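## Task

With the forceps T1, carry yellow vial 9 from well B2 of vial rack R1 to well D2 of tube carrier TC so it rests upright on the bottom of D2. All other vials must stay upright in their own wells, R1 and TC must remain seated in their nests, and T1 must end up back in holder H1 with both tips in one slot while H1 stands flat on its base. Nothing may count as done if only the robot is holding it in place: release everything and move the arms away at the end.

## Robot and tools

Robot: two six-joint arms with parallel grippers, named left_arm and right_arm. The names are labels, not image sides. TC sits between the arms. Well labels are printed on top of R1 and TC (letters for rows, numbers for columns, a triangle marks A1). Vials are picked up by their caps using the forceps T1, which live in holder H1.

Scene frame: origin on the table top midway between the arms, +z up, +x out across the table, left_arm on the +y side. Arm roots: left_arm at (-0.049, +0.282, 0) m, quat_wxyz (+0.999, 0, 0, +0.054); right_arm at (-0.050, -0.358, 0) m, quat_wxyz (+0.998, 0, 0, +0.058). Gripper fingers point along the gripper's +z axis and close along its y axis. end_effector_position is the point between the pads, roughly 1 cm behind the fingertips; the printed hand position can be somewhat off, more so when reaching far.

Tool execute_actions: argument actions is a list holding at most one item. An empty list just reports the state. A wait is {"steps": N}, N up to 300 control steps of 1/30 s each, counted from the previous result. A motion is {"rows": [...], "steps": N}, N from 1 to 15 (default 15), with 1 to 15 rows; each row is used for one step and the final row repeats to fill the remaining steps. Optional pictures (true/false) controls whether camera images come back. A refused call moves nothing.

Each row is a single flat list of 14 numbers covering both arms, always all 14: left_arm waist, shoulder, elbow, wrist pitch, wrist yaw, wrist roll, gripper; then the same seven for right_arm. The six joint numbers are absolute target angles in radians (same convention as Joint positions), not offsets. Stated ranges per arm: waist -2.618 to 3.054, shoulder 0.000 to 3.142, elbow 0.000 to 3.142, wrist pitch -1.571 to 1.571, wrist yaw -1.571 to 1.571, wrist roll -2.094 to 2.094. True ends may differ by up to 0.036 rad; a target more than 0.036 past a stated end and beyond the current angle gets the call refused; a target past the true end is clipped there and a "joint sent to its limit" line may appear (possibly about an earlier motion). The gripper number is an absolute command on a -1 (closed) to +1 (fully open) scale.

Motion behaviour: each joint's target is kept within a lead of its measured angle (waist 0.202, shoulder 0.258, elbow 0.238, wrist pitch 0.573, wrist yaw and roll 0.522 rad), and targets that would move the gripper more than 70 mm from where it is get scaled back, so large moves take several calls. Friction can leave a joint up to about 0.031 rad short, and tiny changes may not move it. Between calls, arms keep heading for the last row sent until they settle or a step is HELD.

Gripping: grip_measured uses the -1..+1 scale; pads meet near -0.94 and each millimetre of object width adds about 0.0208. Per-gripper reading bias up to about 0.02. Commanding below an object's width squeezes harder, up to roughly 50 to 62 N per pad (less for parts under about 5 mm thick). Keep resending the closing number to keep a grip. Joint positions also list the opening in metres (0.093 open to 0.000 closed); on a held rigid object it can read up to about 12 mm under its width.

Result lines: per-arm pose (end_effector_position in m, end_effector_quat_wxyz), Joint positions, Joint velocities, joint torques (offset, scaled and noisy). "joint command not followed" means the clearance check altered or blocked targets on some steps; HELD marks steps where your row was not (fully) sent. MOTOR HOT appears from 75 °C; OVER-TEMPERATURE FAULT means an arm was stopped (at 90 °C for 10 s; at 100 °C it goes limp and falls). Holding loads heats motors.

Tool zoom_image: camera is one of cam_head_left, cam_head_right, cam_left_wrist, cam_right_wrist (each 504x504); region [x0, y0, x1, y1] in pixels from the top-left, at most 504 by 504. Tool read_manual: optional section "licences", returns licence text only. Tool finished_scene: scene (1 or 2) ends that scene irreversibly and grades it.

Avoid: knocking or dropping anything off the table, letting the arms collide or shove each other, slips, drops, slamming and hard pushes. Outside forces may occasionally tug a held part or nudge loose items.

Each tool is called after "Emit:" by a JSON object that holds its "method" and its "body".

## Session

Emit:
{"method": "execute_actions", "body": {"actions": []}}

Scene clock: 0.00 s of 12600.00 s.
left_arm: end_effector_position=(+0.2171, +0.2122, +0.2589) grip_measured=+1.000 end_effector_quat_wxyz=(+0.685, -0.023, +0.672, -0.281) | right_arm: end_effector_position=(+0.4633, -0.4466, +0.1964) grip_measured=+0.991 end_effector_quat_wxyz=(-0.045, +0.761, +0.517, +0.390)
Joint positions: left_arm=[-0.216  0.459  0.239  0.318  0.246 -0.448  0.093] | right_arm=[-0.496  2.195  2.161 -1.089 -0.695  1.733  0.093]
Joint velocities: left_arm=[ 0.002  0.012 -0.002  0.051 -0.066 -0.051  0.   ] | right_arm=[-0.002  0.007  0.007 -0.051 -0.022 -0.037  0.   ]
Joint torques (N m, as the arm reports them, + toward a larger angle): no reading
Motor temperatures (°C, as the motors report them): left_arm=[23 39 30 26 23 24] | right_arm=[23 28 32 32 22 24]

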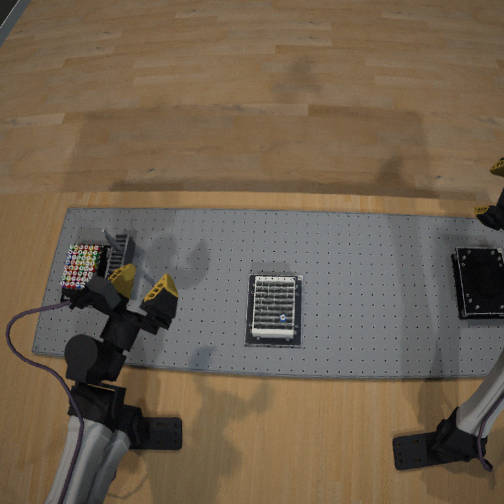

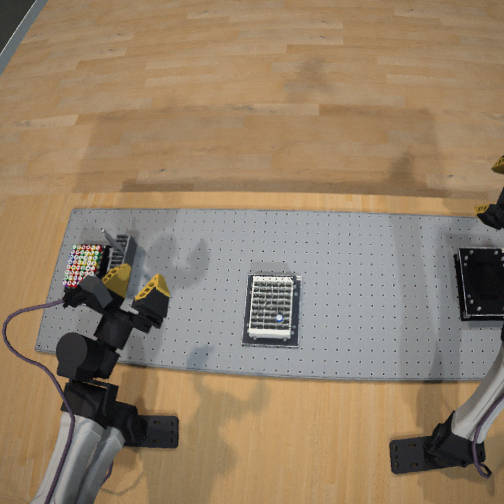

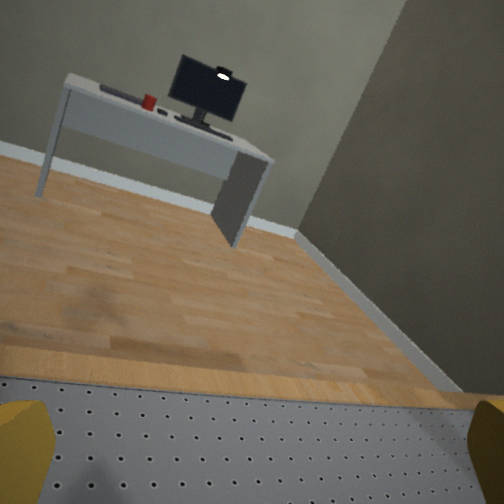

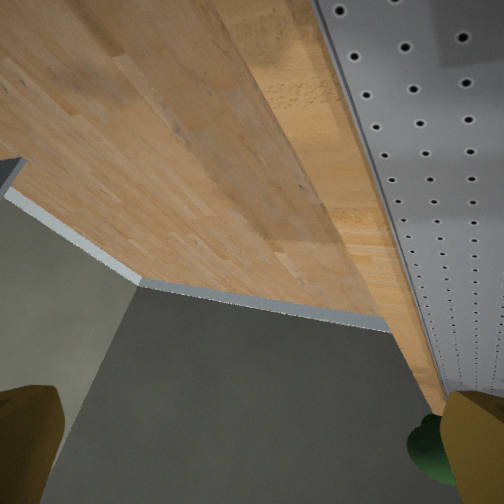

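Emit:
{"method": "execute_actions", "body": {"actions": [{"rows":[[0.089,1.1,1.2,-0.8,0,0.2,0.0,0.2,1.5,1.4,-0.2,0,0.5,1]],"steps":15}], "pictures": false}}

Emit:
{"method": "execute_actions", "body": {"actions": [{"rows":[[0.089,1.76,1.87,-1.54,0,0.2,0.0,0.96,1.45,0.786,0.364,0,0,1]],"steps":15}], "pictures": false}}

Emit:
{"method": "execute_actions", "body": {"actions": [{"steps":30}]}}

Scene clock: 5.33 s of 12600.00 s.
left_arm: end_effector_position=(+0.2843, +0.3438, +0.2973) grip_measured=+0.001 end_effector_quat_wxyz=(+0.463, -0.008, +0.883, +0.077) | right_arm: end_effector_position=(+0.4101, -0.2098, +0.3115) grip_measured=+0.992 end_effector_quat_wxyz=(+0.452, +0.171, +0.823, +0.297)
Joint positions: left_arm=[ 0.082  1.098  1.198 -0.693  0.015  0.165  0.045] | right_arm=[ 0.165  1.544  1.442 -0.326 -0.087  0.745  0.093]
Joint velocities: left_arm=[-0.012 -0.305  0.252 -0.3   -0.066  0.11   0.001] | right_arm=[ 1.35  -0.701 -0.339  0.711  0.242 -1.663  0.001]
Joint torques (N m, as the arm reports them, + toward a larger angle): left_arm=[ 0.04 -1.76  7.34  1.17 -0.05  0.09] | right_arm=[-4.39 -7.3   6.16  2.18  0.45 -0.08]
Motor temperatures (°C, as the motors report them): left_arm=[23 39 31 28 23 24] | right_arm=[23 31 32 33 22 24]
Steps of this call (steps 1 to 90: nothing new was sent; then 1.83 s passed at rest; steps 91 to 105: all 15 steps of this action). Readings (joint positions):
91: left_arm=[-0.187 0.487 0.278 0.241 0.233 -0.374] | right_arm=[-0.483 2.167 2.115 -1.028 -0.637 1.675]
92: left_arm=[-0.125 0.560 0.349 0.140 0.198 -0.284] | right_arm=[-0.462 2.127 2.046 -0.948 -0.554 1.604]
94: left_arm=[0.005 0.734 0.514 -0.066 0.130 -0.120] | right_arm=[-0.392 2.039 1.924 -0.808 -0.414 1.470]
98: left_arm=[0.082 1.066 0.859 -0.467 0.045 0.064] | right_arm=[-0.212 1.854 1.712 -0.562 -0.240 1.218]
105: the state above

Scene clock: 5.83 s of 12600.00 s.
left_arm: end_effector_position=(+0.3002, +0.3480, +0.2032) grip_measured=+0.001 end_effector_quat_wxyz=(+0.070, +0.000, +0.997, +0.009) | right_arm: end_effector_position=(+0.1502, +0.0370, +0.1748) grip_measured=+0.993 end_effector_quat_wxyz=(+0.456, -0.420, +0.722, +0.308)
Joint positions: left_arm=[ 0.082  1.797  1.847 -1.48   0.008  0.191  0.045] | right_arm=[ 0.976  1.459  0.788  0.266 -0.027  0.056  0.093]
Joint velocities: left_arm=[ 0.012 -0.203 -0.007 -0.359  0.007 -0.007 -0.001] | right_arm=[ 0.31   0.002 -0.017  0.212 -0.037 -0.388  0.001]
Joint torques (N m, as the arm reports them, + toward a larger angle): left_arm=[  0.   -11.81   9.39   0.54   0.     0.05] | right_arm=[-3.4  -6.76  7.48  2.6   0.29 -0.06]
Motor temperatures (°C, as the motors report them): left_arm=[23 39 31 28 23 24] | right_arm=[23 31 32 33 22 24]
Steps of this call (steps 1 to 15: all 15 steps of this action). Readings (joint positions):
1: left_arm=[0.082 1.126 1.259 -0.794 0.014 0.171] | right_arm=[0.217 1.516 1.396 -0.235 -0.070 0.665]
2: left_arm=[0.082 1.189 1.354 -0.915 0.013 0.175] | right_arm=[0.274 1.486 1.332 -0.124 -0.055 0.576]
4: left_arm=[0.082 1.352 1.545 -1.118 0.011 0.181] | right_arm=[0.402 1.451 1.207 0.054 -0.039 0.405]
8: left_arm=[0.082 1.675 1.835 -1.336 0.009 0.187] | right_arm=[0.634 1.447 0.985 0.201 -0.031 0.221]
15: the state above

Scene clock: 6.83 s of 12600.00 s.
left_arm: end_effector_position=(+0.2869, +0.3454, +0.2101) grip_measured=+0.001 end_effector_quat_wxyz=(+0.060, +0.001, +0.998, +0.007) | right_arm: end_effector_position=(+0.1581, +0.0401, +0.1912) grip_measured=+0.993 end_effector_quat_wxyz=(+0.494, -0.421, +0.698, +0.305)
Joint positions: left_arm=[ 0.082  1.771  1.847 -1.527  0.008  0.192  0.045] | right_arm=[ 0.97   1.459  0.788  0.338 -0.009  0.008  0.093]
Joint velocities: left_arm=[-0.007 -0.007 -0.022  0.066  0.037  0.007 -0.001] | right_arm=[-0.012 -0.002 -0.007 -0.081 -0.007 -0.051  0.   ]
Joint torques (N m, as the arm reports them, + toward a larger angle): left_arm=[ -0.02 -10.45   9.22   0.5   -0.05   0.11] | right_arm=[-1.03 -6.8   7.39  2.26  0.1  -0.14]
Motor temperatures (°C, as the motors report them): left_arm=[23 39 31 28 23 24] | right_arm=[23 31 33 33 22 24]
Steps of this call (steps 1 to 30: the robot went on to your last target). Readings (joint positions):
1: left_arm=[0.082 1.789 1.847 -1.490 0.008 0.191] | right_arm=[0.980 1.459 0.788 0.277 -0.027 0.046]
2: left_arm=[0.082 1.783 1.847 -1.499 0.008 0.191] | right_arm=[0.978 1.459 0.788 0.292 -0.025 0.038]
4: left_arm=[0.082 1.773 1.847 -1.511 0.008 0.192] | right_arm=[0.972 1.459 0.788 0.311 -0.018 0.027]
8: left_arm=[0.082 1.771 1.847 -1.522 0.008 0.192] | right_arm=[0.970 1.459 0.788 0.329 -0.012 0.016]
30: the state above
All arms were judged still, so your last target was given up. Only a new action makes them travel on or press farther. Fingers that are still opening or closing keep moving.

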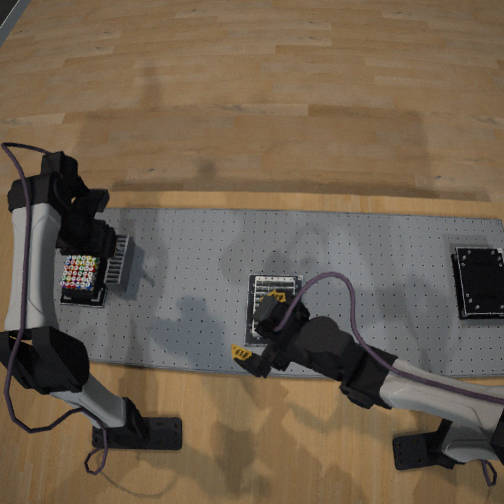

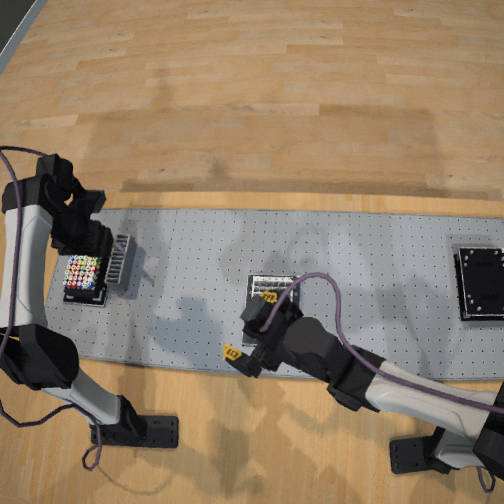

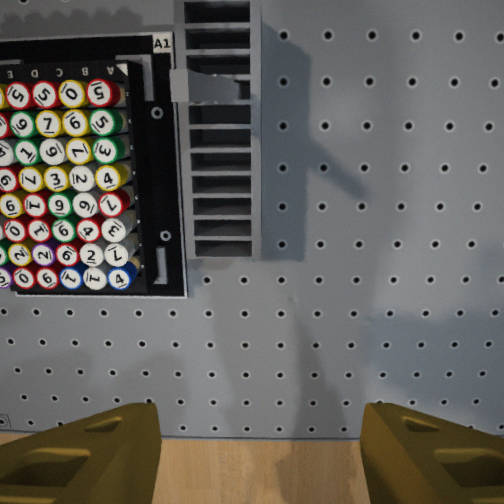

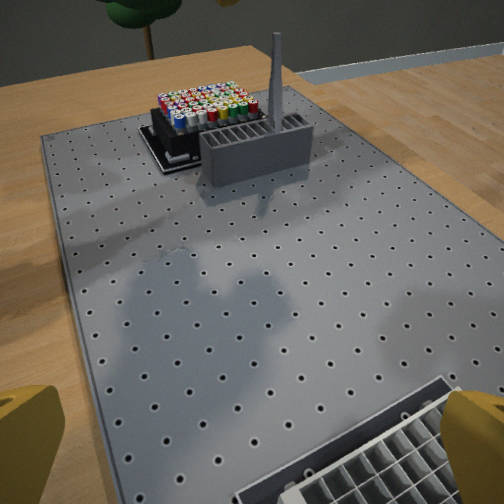

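Emit:
{"method": "execute_actions", "body": {"actions": [{"rows":[[0.1,1.9,1.72,-1.4,0,0.2,0.0,0.96,1.45,0.786,0.364,0,0,1],[0.1,1.9,1.72,-1.4,0,0.2,0.0,0.96,1.45,0.786,0.364,0,0,1],[0.1,1.9,1.72,-1.4,0,0.2,0.0,0.96,1.45,0.786,0.364,0,0,1],[0.1,1.9,1.72,-1.4,0,0.2,0.0,0.96,1.45,0.786,0.364,0,0,1],[0.1,1.9,1.72,-1.4,0,0.2,0.0,0.96,1.45,0.786,0.364,0,0,1],[0.1,1.98,1.78,-1.36,0,0.2,0.0,0.96,1.45,0.786,0.364,0,0,1]],"steps":15}]}}

Scene clock: 14.93 s of 12600.00 s.
left_arm: end_effector_position=(+0.3143, +0.3542, +0.1104) grip_measured=+0.001 end_effector_quat_wxyz=(-0.025, -0.004, +1.000, -0.009) | right_arm: end_effector_position=(+0.1581, +0.0401, +0.1912) grip_measured=+0.993 end_effector_quat_wxyz=(+0.494, -0.421, +0.698, +0.305)
Joint positions: left_arm=[ 0.091  2.002  1.758 -1.379  0.007  0.192  0.045] | right_arm=[ 0.97   1.459  0.788  0.338 -0.009  0.008  0.093]
Joint velocities: left_arm=[-0.012 -0.061  0.046  0.051  0.007  0.051  0.001] | right_arm=[-0.002  0.012 -0.007 -0.081 -0.037  0.037  0.   ]
Joint torques (N m, as the arm reports them, + toward a larger angle): left_arm=[  0.07 -13.37   9.01   0.34  -0.05   0.16] | right_arm=[-0.92 -6.8   7.32  2.3   0.08 -0.16]
Motor temperatures (°C, as the motors report them): left_arm=[23 41 32 27 23 24] | right_arm=[23 31 34 36 22 24]
Steps of this call (steps 1 to 90: nothing new was sent; then 4.60 s passed at rest; steps 91 to 105: all 15 steps of this action). Readings (joint positions):
91: left_arm=[0.083 1.776 1.833 -1.512 0.008 0.192] | right_arm=[0.970 1.459 0.788 0.338 -0.009 0.008]
92: left_arm=[0.084 1.786 1.811 -1.493 0.008 0.192] | right_arm=[0.970 1.459 0.788 0.338 -0.009 0.008]
94: left_arm=[0.088 1.836 1.768 -1.464 0.008 0.192] | right_arm=[0.970 1.459 0.788 0.338 -0.009 0.008]
98: left_arm=[0.091 1.968 1.751 -1.415 0.007 0.192] | right_arm=[0.970 1.459 0.788 0.338 -0.009 0.008]
105: the state above

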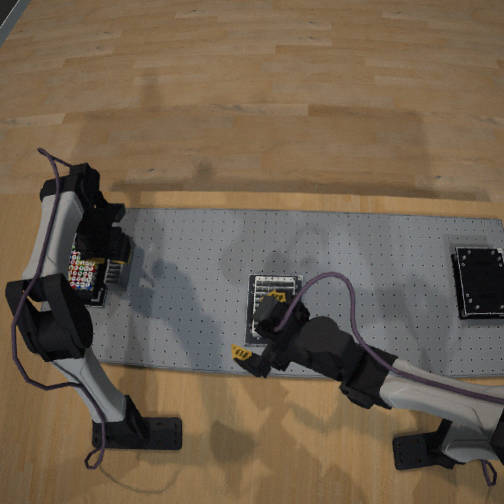

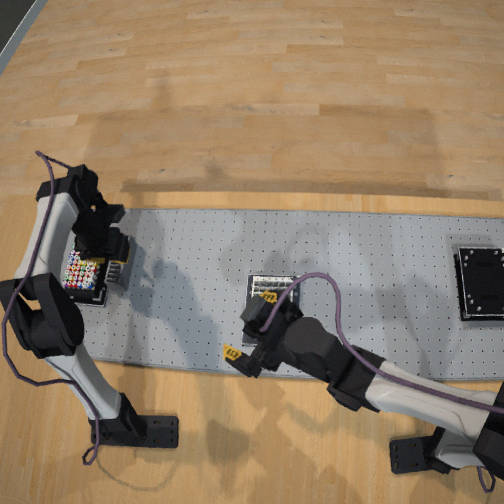

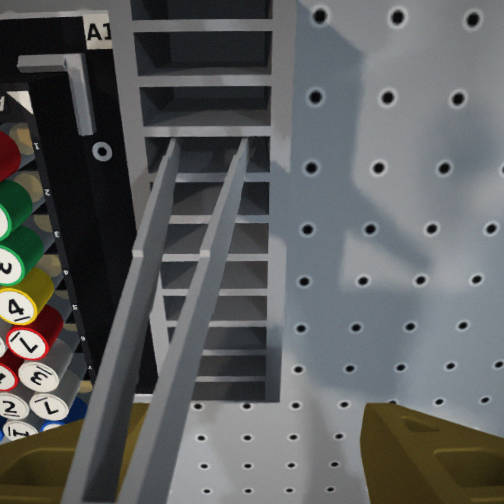

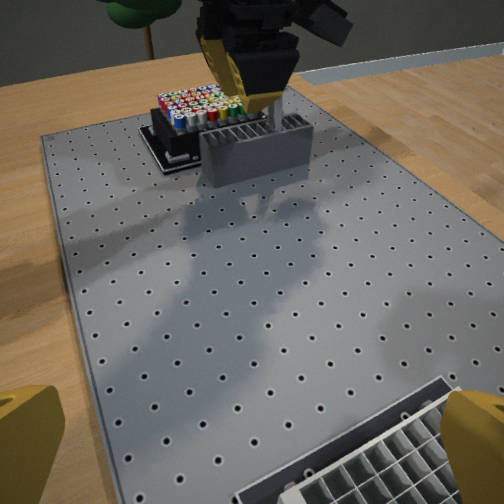

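Emit:
{"method": "execute_actions", "body": {"actions": [{"rows":[[0.118,1.985,1.87,-1.42,0,0.21,0.0,0.96,1.45,0.786,0.364,0,0,1],[0.118,1.985,1.87,-1.42,0,0.21,0.0,0.96,1.45,0.786,0.364,0,0,1],[0.118,1.985,1.87,-1.42,0,0.21,0.0,0.96,1.45,0.786,0.364,0,0,1],[0.118,1.985,1.87,-1.42,0,0.21,0.0,0.96,1.45,0.786,0.364,0,0,1],[0.118,1.985,1.87,-1.42,0,0.21,0.0,0.96,1.45,0.786,0.364,0,0,1],[0.118,1.985,1.87,-1.42,0,0.21,0.0,0.96,1.45,0.786,0.364,0,0,1],[0.115,2.03,1.94,-1.45,0,0.21,0.0,0.96,1.45,0.786,0.364,0,0,1],[0.115,2.03,1.94,-1.45,0,0.21,0.0,0.96,1.45,0.786,0.364,0,0,1],[0.112,2.075,2.0,-1.475,0,0.21,0.0,0.96,1.45,0.786,0.364,0,0,1],[0.112,2.075,2.0,-1.475,0,0.21,0.0,0.96,1.45,0.786,0.364,0,0,1],[0.108,2.12,2.07,-1.5,0,0.21,0.0,0.96,1.45,0.786,0.364,0,0,1],[0.108,2.12,2.07,-1.5,0,0.21,0.0,0.96,1.45,0.786,0.364,0,0,1],[0.10,2.16,2.135,-1.53,0,0.21,0.0,0.96,1.45,0.786,0.364,0,0,1]],"steps":15}], "pictures": false}}

Emit:
{"method": "execute_actions", "body": {"actions": [{"steps":15}]}}

Emit:
{"method": "zoom_image", "body": {"camera": "cam_right_wrist", "region": [180,20,340,180]}}

Scene clock: 21.93 s of 12600.00 s.
left_arm: end_effector_position=(+0.3645, +0.3730, +0.1456) grip_measured=+0.001 end_effector_quat_wxyz=(+0.030, -0.008, +1.000, +0.003) | right_arm: end_effector_position=(+0.1581, +0.0401, +0.1912) grip_measured=+0.993 end_effector_quat_wxyz=(+0.494, -0.421, +0.697, +0.305)
Joint positions: left_arm=[ 0.11   2.136  2.1   -1.475  0.006  0.202  0.045] | right_arm=[ 0.97   1.459  0.788  0.338 -0.009  0.007  0.093]
Joint velocities: left_arm=[ 0.012  0.383  0.344 -0.066 -0.007  0.007 -0.001] | right_arm=[ 0.012 -0.002 -0.007  0.007 -0.081 -0.022  0.   ]
Joint torques (N m, as the arm reports them, + toward a larger angle): left_arm=[ -1.31 -13.25   8.66   0.01  -0.02   0.07] | right_arm=[-1.15 -6.73  7.3   2.27  0.09 -0.16]
Motor temperatures (°C, as the motors report them): left_arm=[23 43 33 27 23 24] | right_arm=[23 32 34 37 22 24]
Steps of this call (steps 1 to 15: the robot went on to your last target; steps 16 to 90: nothing new was sent; then 3.50 s passed at rest; steps 91 to 105: all 15 steps of this action). Readings (joint positions):
91: left_arm=[0.092 2.000 1.777 -1.387 0.007 0.194] | right_arm=[0.970 1.459 0.788 0.338 -0.009 0.008]
92: left_arm=[0.095 2.003 1.800 -1.395 0.007 0.196] | right_arm=[0.970 1.459 0.788 0.338 -0.009 0.008]
94: left_arm=[0.104 2.000 1.837 -1.396 0.007 0.198] | right_arm=[0.970 1.459 0.788 0.338 -0.009 0.007]
98: left_arm=[0.110 2.005 1.891 -1.417 0.006 0.200] | right_arm=[0.970 1.459 0.788 0.338 -0.009 0.007]
105: the state above

Scene clock: 22.43 s of 12600.00 s.
left_arm: end_effector_position=(+0.3577, +0.3714, +0.1383) grip_measured=+0.001 end_effector_quat_wxyz=(+0.004, -0.008, +1.000, -0.002) | right_arm: end_effector_position=(+0.1581, +0.0401, +0.1912) grip_measured=+0.993 end_effector_quat_wxyz=(+0.494, -0.421, +0.697, +0.305)
Joint positions: left_arm=[ 0.11   2.16   2.11  -1.515  0.006  0.202  0.045] | right_arm=[ 0.97   1.459  0.788  0.338 -0.009  0.007  0.093]
Joint velocities: left_arm=[-0.007 -0.002 -0.017 -0.007 -0.007 -0.051 -0.   ] | right_arm=[ 0.002 -0.007  0.002 -0.037 -0.007  0.037  0.   ]
Joint torques (N m, as the arm reports them, + toward a larger angle): left_arm=[ -1.07 -13.25   9.56   0.2   -0.05   0.05] | right_arm=[-1.14 -6.74  7.54  2.27  0.11 -0.08]
Motor temperatures (°C, as the motors report them): left_arm=[23 43 33 27 23 24] | right_arm=[23 32 34 37 22 24]
Steps of this call (steps 1 to 15: the robot went on to your last target). Readings (joint positions):
1: left_arm=[0.110 2.146 2.108 -1.478 0.006 0.202] | right_arm=[0.970 1.459 0.788 0.338 -0.009 0.007]
2: left_arm=[0.110 2.153 2.110 -1.483 0.006 0.202] | right_arm=[0.970 1.459 0.788 0.338 -0.009 0.007]
4: left_arm=[0.110 2.159 2.110 -1.494 0.006 0.202] | right_arm=[0.970 1.459 0.788 0.338 -0.009 0.007]
8: left_arm=[0.110 2.160 2.110 -1.508 0.006 0.202] | right_arm=[0.970 1.459 0.788 0.338 -0.009 0.007]
15: the state above

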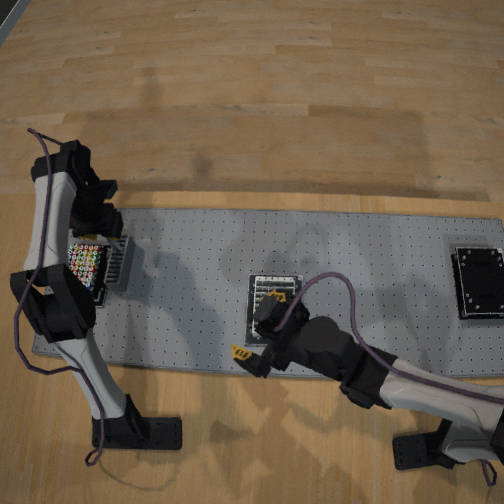

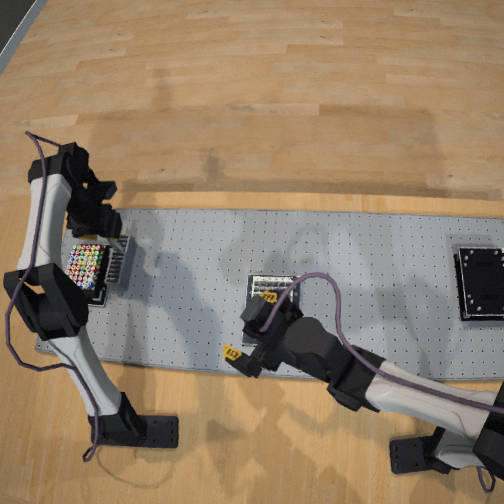

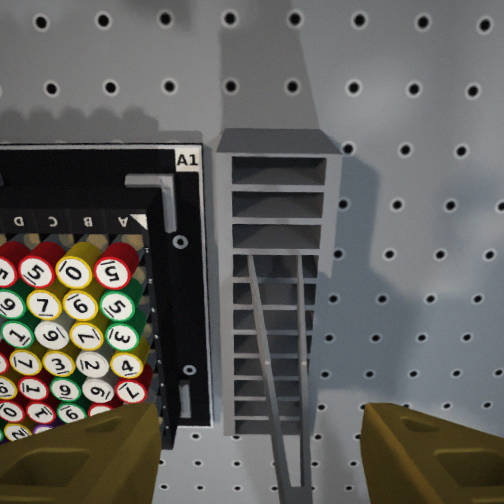

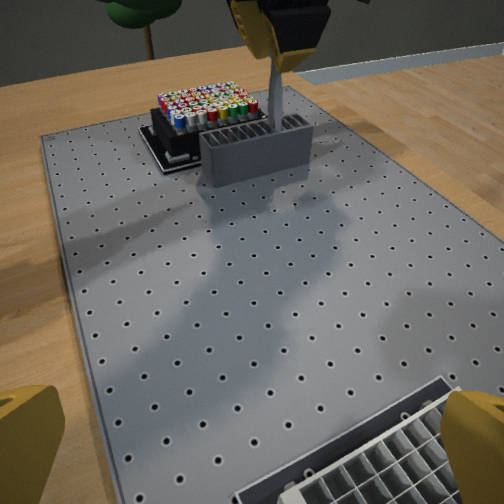

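Region (180, 20, 340, 180) of cam_right_wrist's 504x504 image, scaled by 3.150, with more detail than that image has.

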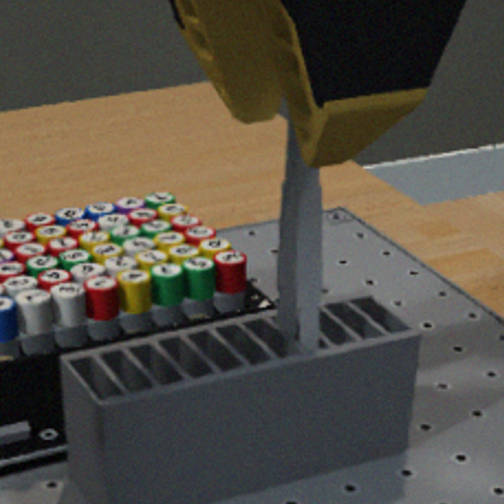

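Emit:
{"method": "execute_actions", "body": {"actions": [{"rows":[[0.08,2.12,1.96,-1.395,0,0.2,0.0,0.96,1.45,0.786,0.364,0,0,1]],"steps":15}], "pictures": false}}

Emit:
{"method": "execute_actions", "body": {"actions": [{"steps":8}]}}

Emit:
{"method": "zoom_image", "body": {"camera": "cam_right_wrist", "region": [180,20,340,180]}}

Scene clock: 27.10 s of 12600.00 s.
left_arm: end_effector_position=(+0.3544, +0.3608, +0.1145) grip_measured=+0.001 end_effector_quat_wxyz=(-0.002, +0.004, +1.000, -0.003) | right_arm: end_effector_position=(+0.1582, +0.0401, +0.1912) grip_measured=+0.993 end_effector_quat_wxyz=(+0.494, -0.421, +0.698, +0.305)
Joint positions: left_arm=[ 0.086  2.13   1.968 -1.413  0.005  0.202  0.045] | right_arm=[ 0.97   1.459  0.788  0.338 -0.009  0.007  0.093]
Joint velocities: left_arm=[-0.002 -0.002 -0.002  0.007  0.007 -0.022  0.   ] | right_arm=[-0.007 -0.002 -0.007 -0.037  0.051  0.037 -0.   ]
Joint torques (N m, as the arm reports them, + toward a larger angle): left_arm=[ -0.97 -13.84   6.67   0.45   0.     0.  ] | right_arm=[-0.98 -6.75  7.39  2.3   0.05 -0.12]
Motor temperatures (°C, as the motors report them): left_arm=[23 44 33 27 23 24] | right_arm=[23 32 35 38 22 24]
Steps of this call (steps 1 to 15: the robot went on to your last target; steps 16 to 90: nothing new was sent; then 1.17 s passed at rest; steps 91 to 105: all 15 steps of this action). Readings (joint positions):
91: left_arm=[0.108 2.150 2.081 -1.490 0.005 0.202] | right_arm=[0.970 1.459 0.788 0.338 -0.009 0.007]
92: left_arm=[0.105 2.135 2.040 -1.467 0.005 0.202] | right_arm=[0.970 1.459 0.788 0.338 -0.009 0.007]
94: left_arm=[0.096 2.129 1.992 -1.455 0.005 0.202] | right_arm=[0.970 1.459 0.788 0.338 -0.009 0.007]
98: left_arm=[0.086 2.130 1.968 -1.433 0.005 0.202] | right_arm=[0.970 1.459 0.788 0.338 -0.009 0.007]
105: the state above

Scene clock: 27.37 s of 12600.00 s.
left_arm: end_effector_position=(+0.3552, +0.3610, +0.1145) grip_measured=+0.001 end_effector_quat_wxyz=(-0.000, +0.004, +1.000, -0.002) | right_arm: end_effector_position=(+0.1582, +0.0401, +0.1912) grip_measured=+0.993 end_effector_quat_wxyz=(+0.494, -0.421, +0.698, +0.305)
Joint positions: left_arm=[ 0.086  2.13   1.968 -1.41   0.005  0.202  0.045] | right_arm=[ 0.97   1.459  0.788  0.338 -0.009  0.007  0.093]
Joint velocities: left_arm=[-0.007  0.007 -0.017  0.007  0.007 -0.007  0.   ] | right_arm=[ 0.002 -0.002  0.002 -0.007  0.081  0.051  0.   ]
Joint torques (N m, as the arm reports them, + toward a larger angle): left_arm=[ -1.14 -14.     6.42   0.42  -0.02  -0.04] | right_arm=[-0.81 -6.62  7.3   2.31  0.05 -0.13]
Motor temperatures (°C, as the motors report them): left_arm=[23 44 33 27 23 24] | right_arm=[23 32 35 38 22 24]
Steps of this call (steps 1 to 8: the robot went on to your last target). Readings (joint positions):
1: left_arm=[0.086 2.130 1.968 -1.412 0.005 0.202] | right_arm=[0.970 1.459 0.788 0.338 -0.009 0.007]
2: left_arm=[0.086 2.130 1.968 -1.412 0.005 0.202] | right_arm=[0.970 1.459 0.788 0.338 -0.009 0.007]
4: left_arm=[0.086 2.130 1.968 -1.411 0.005 0.202] | right_arm=[0.970 1.459 0.788 0.338 -0.009 0.007]
8: the state above

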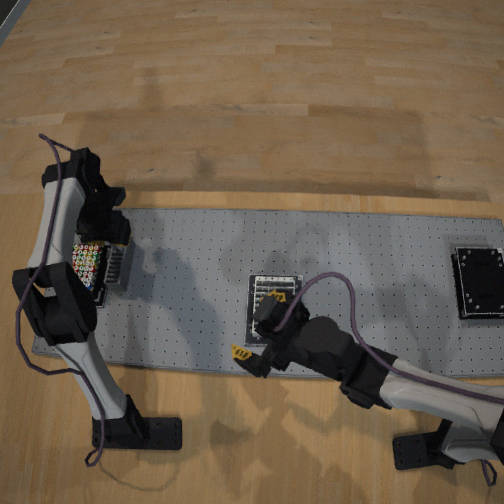

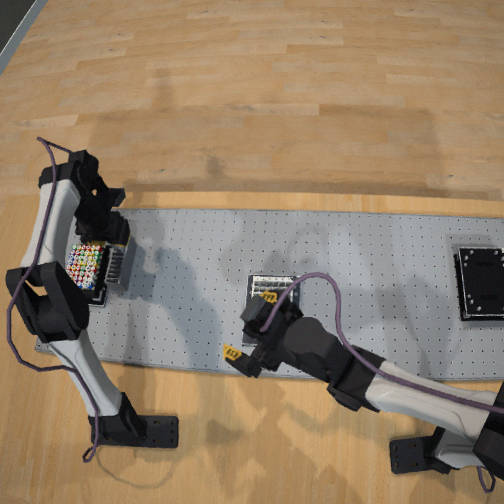

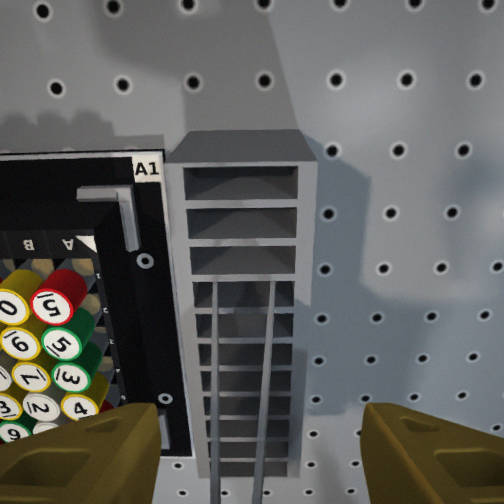

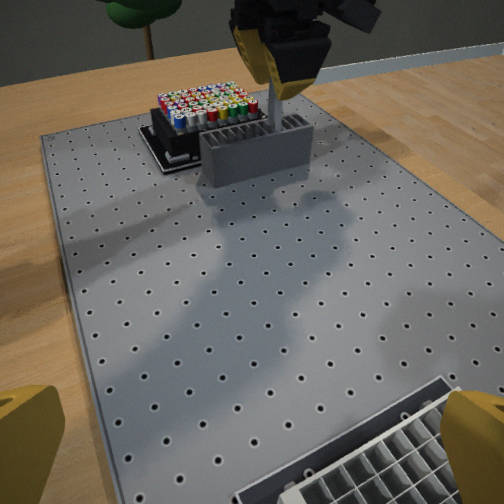

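Region (180, 20, 340, 180) of cam_right_wrist's 504x504 image, scaled by 3.150, with more detail than that image has.

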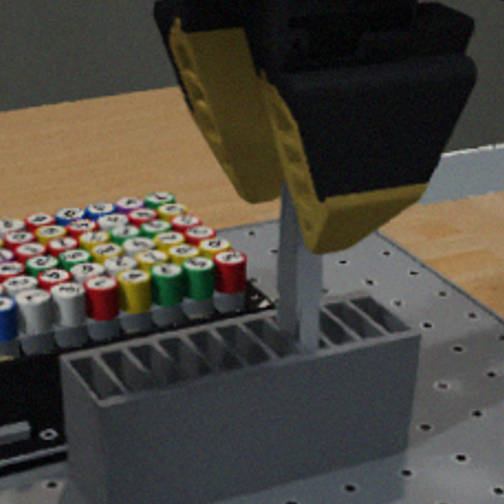

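Emit:
{"method": "execute_actions", "body": {"actions": [{"rows":[[0.105,2.12,1.96,-1.395,0,0.2,0.0,0.96,1.45,0.786,0.364,0,0,1],[0.105,2.12,1.96,-1.395,0,0.2,0.0,0.96,1.45,0.786,0.364,0,0,1],[0.105,2.12,1.96,-1.395,0,0.2,0.0,0.96,1.45,0.786,0.364,0,0,1],[0.105,2.12,1.96,-1.395,0,0.2,0.0,0.96,1.45,0.786,0.364,0,0,1],[0.105,2.12,1.96,-1.395,0,0.2,-0.88,0.96,1.45,0.786,0.364,0,0,1]],"steps":15}], "pictures": false}}

Emit:
{"method": "execute_actions", "body": {"actions": [{"rows":[[0.105,2.12,1.96,-1.395,0,0.2,-0.88,0.96,1.45,0.786,0.364,0,0,1],[0.105,2.12,1.96,-1.395,0,0.2,-0.88,0.96,1.45,0.786,0.364,0,0,1],[0.105,2.12,1.96,-1.395,0,0.2,-0.88,0.96,1.45,0.786,0.364,0,0,1],[0.105,2.13,2.03,-1.45,0,0.2,-0.88,0.96,1.45,0.786,0.364,0,0,1],[0.105,2.13,2.03,-1.45,0,0.2,-0.88,0.96,1.45,0.786,0.364,0,0,1],[0.105,2.14,2.09,-1.5,0,0.2,-0.88,0.96,1.45,0.786,0.364,0,0,1],[0.105,2.14,2.09,-1.5,0,0.2,-0.88,0.96,1.45,0.786,0.364,0,0,1],[0.105,2.1,2.08,-1.5,0,0.2,-0.88,0.96,1.45,0.786,0.364,0,0,1],[0.105,2.1,2.08,-1.5,0,0.2,-0.88,0.96,1.45,0.786,0.364,0,0,1],[0.105,2.05,2.05,-1.49,0,0.2,-0.88,0.96,1.45,0.786,0.364,0,0,1],[0.105,2.05,2.05,-1.49,0,0.2,-0.88,0.96,1.45,0.786,0.364,0,0,1],[0.105,2.0,2.02,-1.47,0,0.2,-0.88,0.96,1.45,0.786,0.364,0,0,1]],"steps":15}], "pictures": false}}

Emit:
{"method": "execute_actions", "body": {"actions": [{"steps":10}]}}

Scene clock: 37.43 s of 12600.00 s.
left_arm: end_effector_position=(+0.3545, +0.3652, +0.1145) grip_measured=-0.876 end_effector_quat_wxyz=(+0.000, -0.001, +1.000, -0.002) | right_arm: end_effector_position=(+0.1582, +0.0401, +0.1912) grip_measured=+0.993 end_effector_quat_wxyz=(+0.494, -0.421, +0.698, +0.305)
Joint positions: left_arm=[ 0.096  2.13   1.968 -1.409  0.004  0.202  0.003] | right_arm=[ 0.97   1.459  0.788  0.338 -0.009  0.007  0.093]
Joint velocities: left_arm=[ 0.007 -0.007 -0.007  0.022 -0.051 -0.051 -0.001] | right_arm=[ 0.002 -0.007  0.007  0.022 -0.066 -0.037 -0.   ]
Joint torques (N m, as the arm reports them, + toward a larger angle): left_arm=[  0.07 -14.03   6.67   0.48   0.    -0.02] | right_arm=[-0.99 -6.82  7.54  2.32  0.02 -0.1 ]
Motor temperatures (°C, as the motors report them): left_arm=[23 47 33 27 23 24] | right_arm=[23 32 36 39 22 24]
Steps of this call (steps 1 to 15: the robot went on to your last target; steps 16 to 90: nothing new was sent; then 6.57 s passed at rest; steps 91 to 105: all 15 steps of this action). Readings (joint positions):
91: left_arm=[0.087 2.130 1.968 -1.409 0.005 0.202] | right_arm=[0.970 1.459 0.788 0.338 -0.009 0.007]
92: left_arm=[0.088 2.130 1.968 -1.409 0.005 0.202] | right_arm=[0.970 1.459 0.788 0.338 -0.009 0.007]
94: left_arm=[0.092 2.130 1.968 -1.409 0.005 0.202] | right_arm=[0.970 1.459 0.788 0.338 -0.009 0.007]
98: left_arm=[0.096 2.130 1.968 -1.409 0.005 0.202] | right_arm=[0.970 1.459 0.788 0.338 -0.009 0.007]
105: the state above

Scene clock: 37.93 s of 12600.00 s.
left_arm: end_effector_position=(+0.3505, +0.3644, +0.1720) grip_measured=-0.876 end_effector_quat_wxyz=(+0.055, -0.001, +0.998, +0.009) | right_arm: end_effector_position=(+0.1582, +0.0401, +0.1912) grip_measured=+0.993 end_effector_quat_wxyz=(+0.494, -0.421, +0.698, +0.305)
Joint positions: left_arm=[ 0.096  2.026  2.035 -1.469  0.004  0.202  0.003] | right_arm=[ 0.97   1.459  0.788  0.338 -0.009  0.007  0.093]
Joint velocities: left_arm=[-0.017 -0.501  0.007 -0.022 -0.037  0.037 -0.001] | right_arm=[ 0.007 -0.022  0.007 -0.066  0.051  0.037  0.   ]
Joint torques (N m, as the arm reports them, + toward a larger angle): left_arm=[ -0.05 -11.84   5.94   0.56   0.01  -0.01] | right_arm=[-1.07 -6.89  7.46  2.33  0.06 -0.07]
Motor temperatures (°C, as the motors report them): left_arm=[23 48 33 27 23 24] | right_arm=[23 33 36 39 22 24]
Steps of this call (steps 1 to 15: all 15 steps of this action). Readings (joint positions):
1: left_arm=[0.096 2.130 1.968 -1.409 0.004 0.202] | right_arm=[0.970 1.459 0.788 0.338 -0.009 0.007]
2: left_arm=[0.096 2.130 1.968 -1.409 0.004 0.202] | right_arm=[0.970 1.459 0.788 0.338 -0.009 0.007]
4: left_arm=[0.096 2.132 1.976 -1.416 0.004 0.202] | right_arm=[0.970 1.459 0.788 0.338 -0.009 0.007]
8: left_arm=[0.096 2.139 2.045 -1.458 0.004 0.202] | right_arm=[0.970 1.459 0.788 0.338 -0.009 0.007]
15: the state above

Scene clock: 38.27 s of 12600.00 s.
left_arm: end_effector_position=(+0.3487, +0.3640, +0.1830) grip_measured=-0.876 end_effector_quat_wxyz=(+0.069, -0.001, +0.998, +0.012) | right_arm: end_effector_position=(+0.1582, +0.0401, +0.1912) grip_measured=+0.993 end_effector_quat_wxyz=(+0.494, -0.421, +0.698, +0.305)
Joint positions: left_arm=[ 0.096  1.997  2.035 -1.469  0.004  0.202  0.003] | right_arm=[ 0.97   1.459  0.788  0.338 -0.009  0.007  0.093]
Joint velocities: left_arm=[-0.007 -0.002  0.002 -0.037 -0.051 -0.066  0.   ] | right_arm=[ 0.007 -0.012  0.002 -0.051 -0.007 -0.051 -0.   ]
Joint torques (N m, as the arm reports them, + toward a larger angle): left_arm=[  0.12 -11.56   6.01   0.58  -0.04  -0.03] | right_arm=[-1.06 -6.82  7.31  2.29  0.06 -0.08]
Motor temperatures (°C, as the motors report them): left_arm=[23 48 33 27 23 24] | right_arm=[23 33 36 39 22 24]
Steps of this call (steps 1 to 10: the robot went on to your last target). Readings (joint positions):
1: left_arm=[0.096 2.011 2.035 -1.469 0.004 0.202] | right_arm=[0.970 1.459 0.788 0.338 -0.009 0.007]
2: left_arm=[0.096 2.002 2.035 -1.469 0.004 0.202] | right_arm=[0.970 1.459 0.788 0.338 -0.009 0.007]
4: left_arm=[0.096 1.996 2.035 -1.469 0.004 0.202] | right_arm=[0.970 1.459 0.788 0.338 -0.009 0.007]
8: left_arm=[0.096 1.997 2.035 -1.469 0.004 0.202] | right_arm=[0.970 1.459 0.788 0.338 -0.009 0.007]
10: the state above

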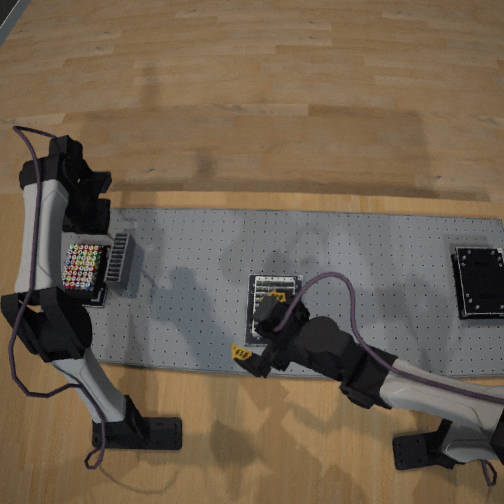

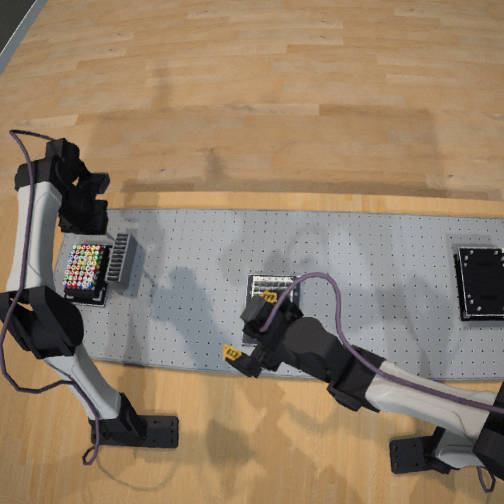

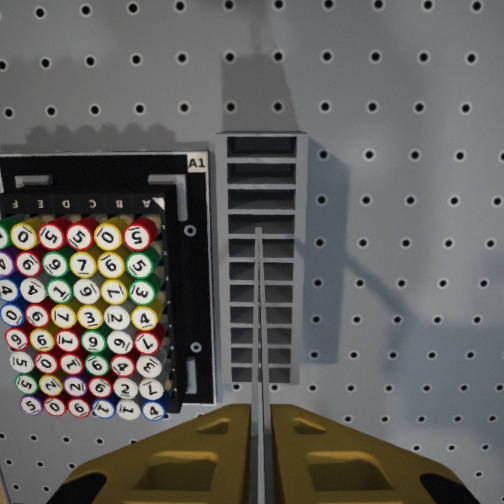

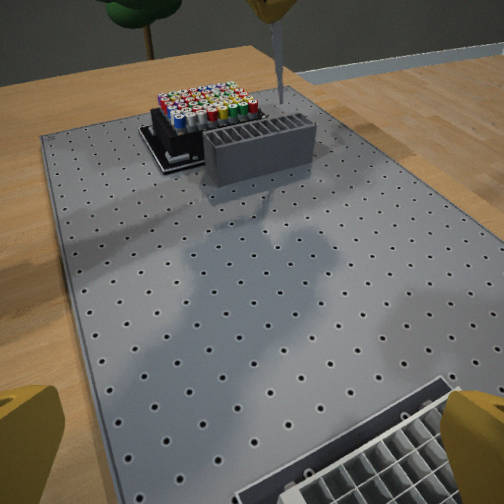

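Emit:
{"method": "execute_actions", "body": {"actions": [{"rows":[[0.28,2.0,2.02,-1.47,0,-0.4,-0.88,0.96,1.45,0.786,0.364,0,0,1]],"steps":15}], "pictures": false}}

Emit:
{"method": "execute_actions", "body": {"actions": [{"rows":[[0.275,2.022,2.02,-1.47,0,-0.4,-0.88,0.96,1.45,0.786,0.364,0,0,1]],"steps":12}]}}

Emit:
{"method": "zoom_image", "body": {"camera": "cam_left_wrist", "region": [190,170,330,310]}}

Emit:
{"method": "zoom_image", "body": {"camera": "cam_right_wrist", "region": [140,30,300,150]}}

Scene clock: 43.13 s of 12600.00 s.
left_arm: end_effector_position=(+0.3253, +0.4394, +0.1830) grip_measured=-0.876 end_effector_quat_wxyz=(+0.070, -0.373, +0.925, +0.004) | right_arm: end_effector_position=(+0.1582, +0.0401, +0.1912) grip_measured=+0.993 end_effector_quat_wxyz=(+0.494, -0.421, +0.698, +0.305)
Joint positions: left_arm=[ 0.287  1.997  2.035 -1.469 -0.006 -0.37   0.003] | right_arm=[ 0.97   1.459  0.788  0.338 -0.009  0.007  0.093]
Joint velocities: left_arm=[ 0.007 -0.012 -0.002  0.007  0.037 -0.168 -0.001] | right_arm=[-0.002  0.007  0.002 -0.007  0.007 -0.007  0.001]
Joint torques (N m, as the arm reports them, + toward a larger angle): left_arm=[ -0.95 -11.83   6.15   0.6    0.09  -0.08] | right_arm=[-0.99 -6.79  7.38  2.27  0.04 -0.13]
Motor temperatures (°C, as the motors report them): left_arm=[23 48 33 27 23 24] | right_arm=[23 33 36 39 22 24]
Steps of this call (steps 1 to 30: the robot went on to your last target; steps 31 to 90: nothing new was sent; then 1.37 s passed at rest; steps 91 to 105: all 15 steps of this action). Readings (joint positions):
91: left_arm=[0.113 1.997 2.035 -1.469 0.014 0.123] | right_arm=[0.970 1.459 0.788 0.338 -0.009 0.007]
92: left_arm=[0.144 1.997 2.035 -1.469 0.021 0.024] | right_arm=[0.970 1.459 0.788 0.338 -0.009 0.007]
94: left_arm=[0.232 1.997 2.035 -1.469 0.015 -0.127] | right_arm=[0.970 1.459 0.788 0.338 -0.009 0.007]
98: left_arm=[0.306 1.997 2.035 -1.469 -0.007 -0.286] | right_arm=[0.970 1.459 0.788 0.338 -0.009 0.007]
105: the state above

Scene clock: 43.53 s of 12600.00 s.
left_arm: end_effector_position=(+0.3265, +0.4399, +0.1754) grip_measured=-0.876 end_effector_quat_wxyz=(+0.060, -0.383, +0.922, +0.003) | right_arm: end_effector_position=(+0.1582, +0.0401, +0.1912) grip_measured=+0.993 end_effector_quat_wxyz=(+0.494, -0.421, +0.698, +0.305)
Joint positions: left_arm=[ 0.287  2.017  2.035 -1.469 -0.006 -0.391  0.003] | right_arm=[ 0.97   1.459  0.788  0.338 -0.009  0.007  0.093]
Joint velocities: left_arm=[ 0.017  0.002  0.002  0.007 -0.051 -0.139 -0.001] | right_arm=[-0.002 -0.002  0.007 -0.007 -0.007  0.022 -0.   ]
Joint torques (N m, as the arm reports them, + toward a larger angle): left_arm=[ -1.51 -11.69   6.1    0.5    0.08  -0.07] | right_arm=[-0.9  -6.78  7.45  2.31  0.05 -0.12]
Motor temperatures (°C, as the motors report them): left_arm=[23 48 33 27 23 24] | right_arm=[23 33 36 40 22 24]
Steps of this call (steps 1 to 12: all 12 steps of this action). Readings (joint positions):
1: left_arm=[0.287 1.998 2.035 -1.469 -0.006 -0.374] | right_arm=[0.970 1.459 0.788 0.338 -0.009 0.007]
2: left_arm=[0.287 2.000 2.035 -1.469 -0.006 -0.378] | right_arm=[0.970 1.459 0.788 0.338 -0.009 0.007]
4: left_arm=[0.287 2.007 2.035 -1.469 -0.006 -0.383] | right_arm=[0.970 1.459 0.788 0.338 -0.009 0.007]
8: left_arm=[0.287 2.017 2.035 -1.469 -0.006 -0.388] | right_arm=[0.970 1.459 0.788 0.338 -0.009 0.007]
12: the state above

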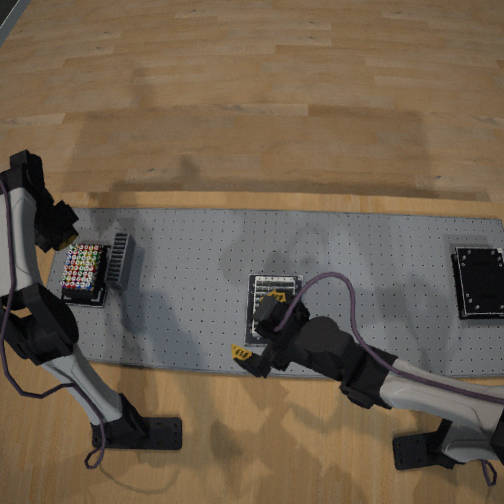

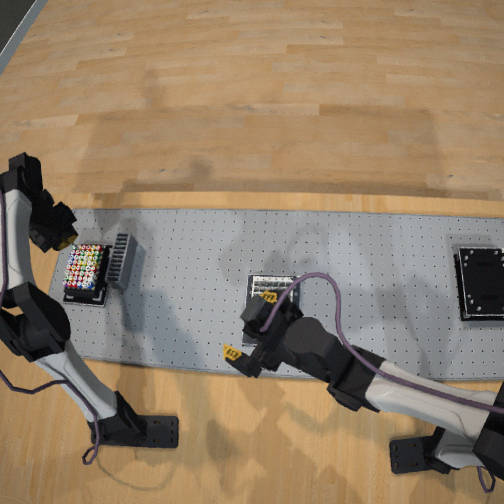

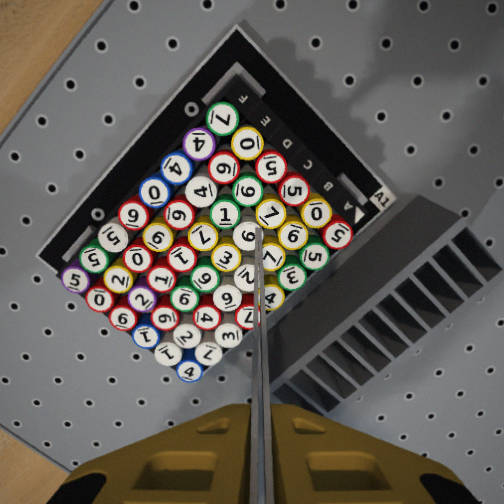

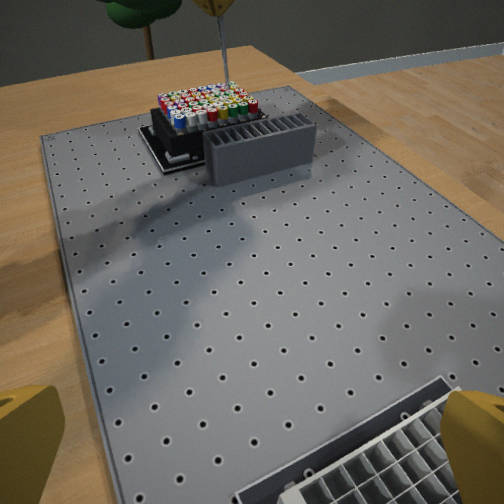

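Region (190, 170, 330, 310) of cam_left_wrist's 504x504 image, scaled by 3.600, with more detail than that image has.

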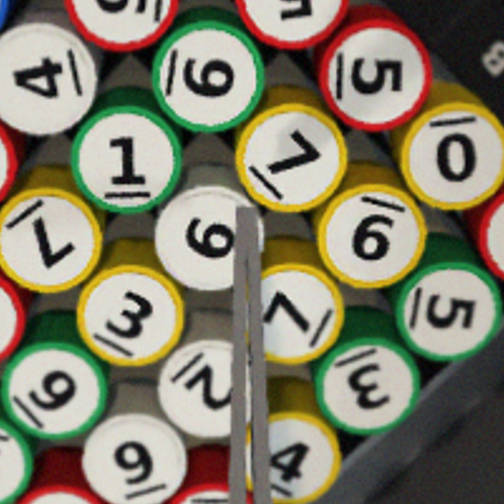

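Region (140, 30, 300, 150) of cam_right_wrist's 504x504 image, scaled by 3.150, with more detail than that image has; it fills the top 378 rows of this view, and the rest is white.

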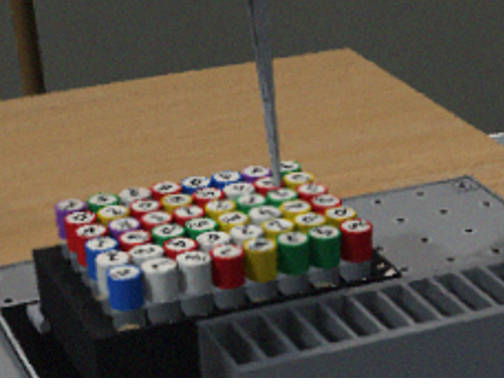

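Emit:
{"method": "execute_actions", "body": {"actions": []}}

Scene clock: 54.27 s of 12600.00 s.
left_arm: end_effector_position=(+0.3265, +0.4399, +0.1754) grip_measured=-0.876 end_effector_quat_wxyz=(+0.060, -0.383, +0.922, +0.003) | right_arm: end_effector_position=(+0.1582, +0.0401, +0.1912) grip_measured=+0.993 end_effector_quat_wxyz=(+0.494, -0.421, +0.698, +0.305)
Joint positions: left_arm=[ 0.287  2.017  2.035 -1.469 -0.006 -0.392  0.003] | right_arm=[ 0.97   1.459  0.788  0.338 -0.009  0.007  0.093]
Joint velocities: left_arm=[-0.007  0.002  0.002 -0.007  0.066 -0.051  0.001] | right_arm=[ 0.012 -0.007  0.002  0.066 -0.022  0.022 -0.001]
Joint torques (N m, as the arm reports them, + toward a larger angle): left_arm=[ -1.59 -11.54   6.03   0.57   0.05  -0.04] | right_arm=[-0.92 -6.57  7.58  2.33  0.03 -0.09]
Motor temperatures (°C, as the motors report them): left_arm=[23 49 33 27 23 24] | right_arm=[23 33 37 40 22 24]
Steps of this call (steps 1 to 15: the robot went on to your last target; steps 16 to 90: nothing new was sent; then 7.73 s passed at rest). Readings (joint positions):
1: left_arm=[0.287 2.017 2.035 -1.469 -0.006 -0.391] | right_arm=[0.970 1.459 0.788 0.338 -0.009 0.007]
2: left_arm=[0.287 2.017 2.035 -1.469 -0.006 -0.391] | right_arm=[0.970 1.459 0.788 0.338 -0.009 0.007]
4: left_arm=[0.287 2.017 2.035 -1.469 -0.006 -0.391] | right_arm=[0.970 1.459 0.788 0.338 -0.009 0.007]
8: left_arm=[0.287 2.017 2.035 -1.469 -0.006 -0.392] | right_arm=[0.970 1.459 0.788 0.338 -0.009 0.007]
90: the state above
All arms were judged still, so your last target was given up. Only a new action makes them travel on or press farther. Fingers that are still opening or closing keep moving.

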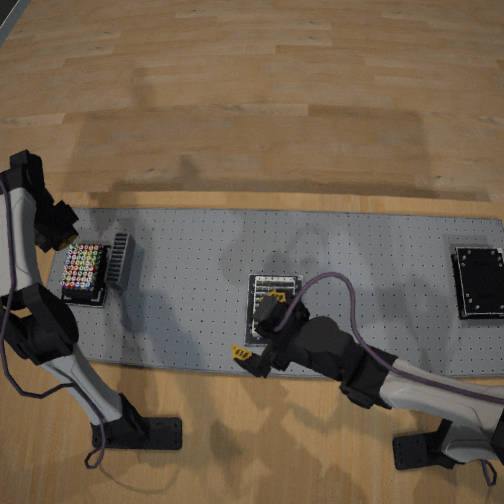

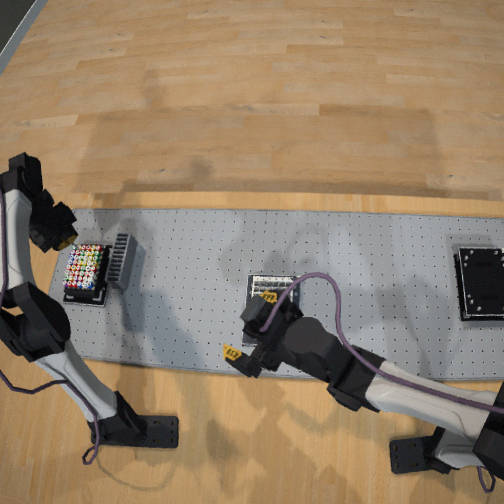

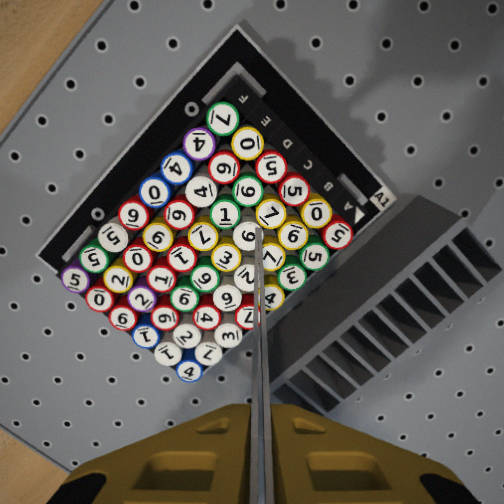

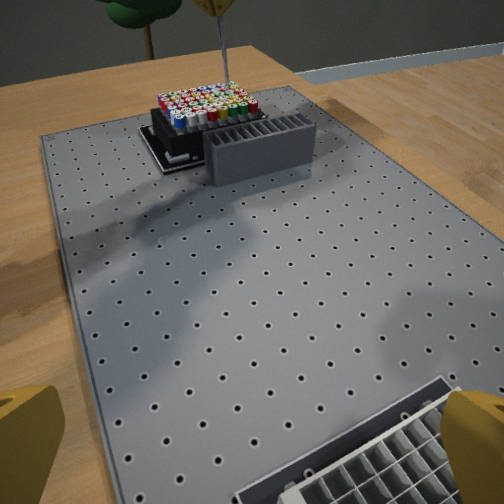

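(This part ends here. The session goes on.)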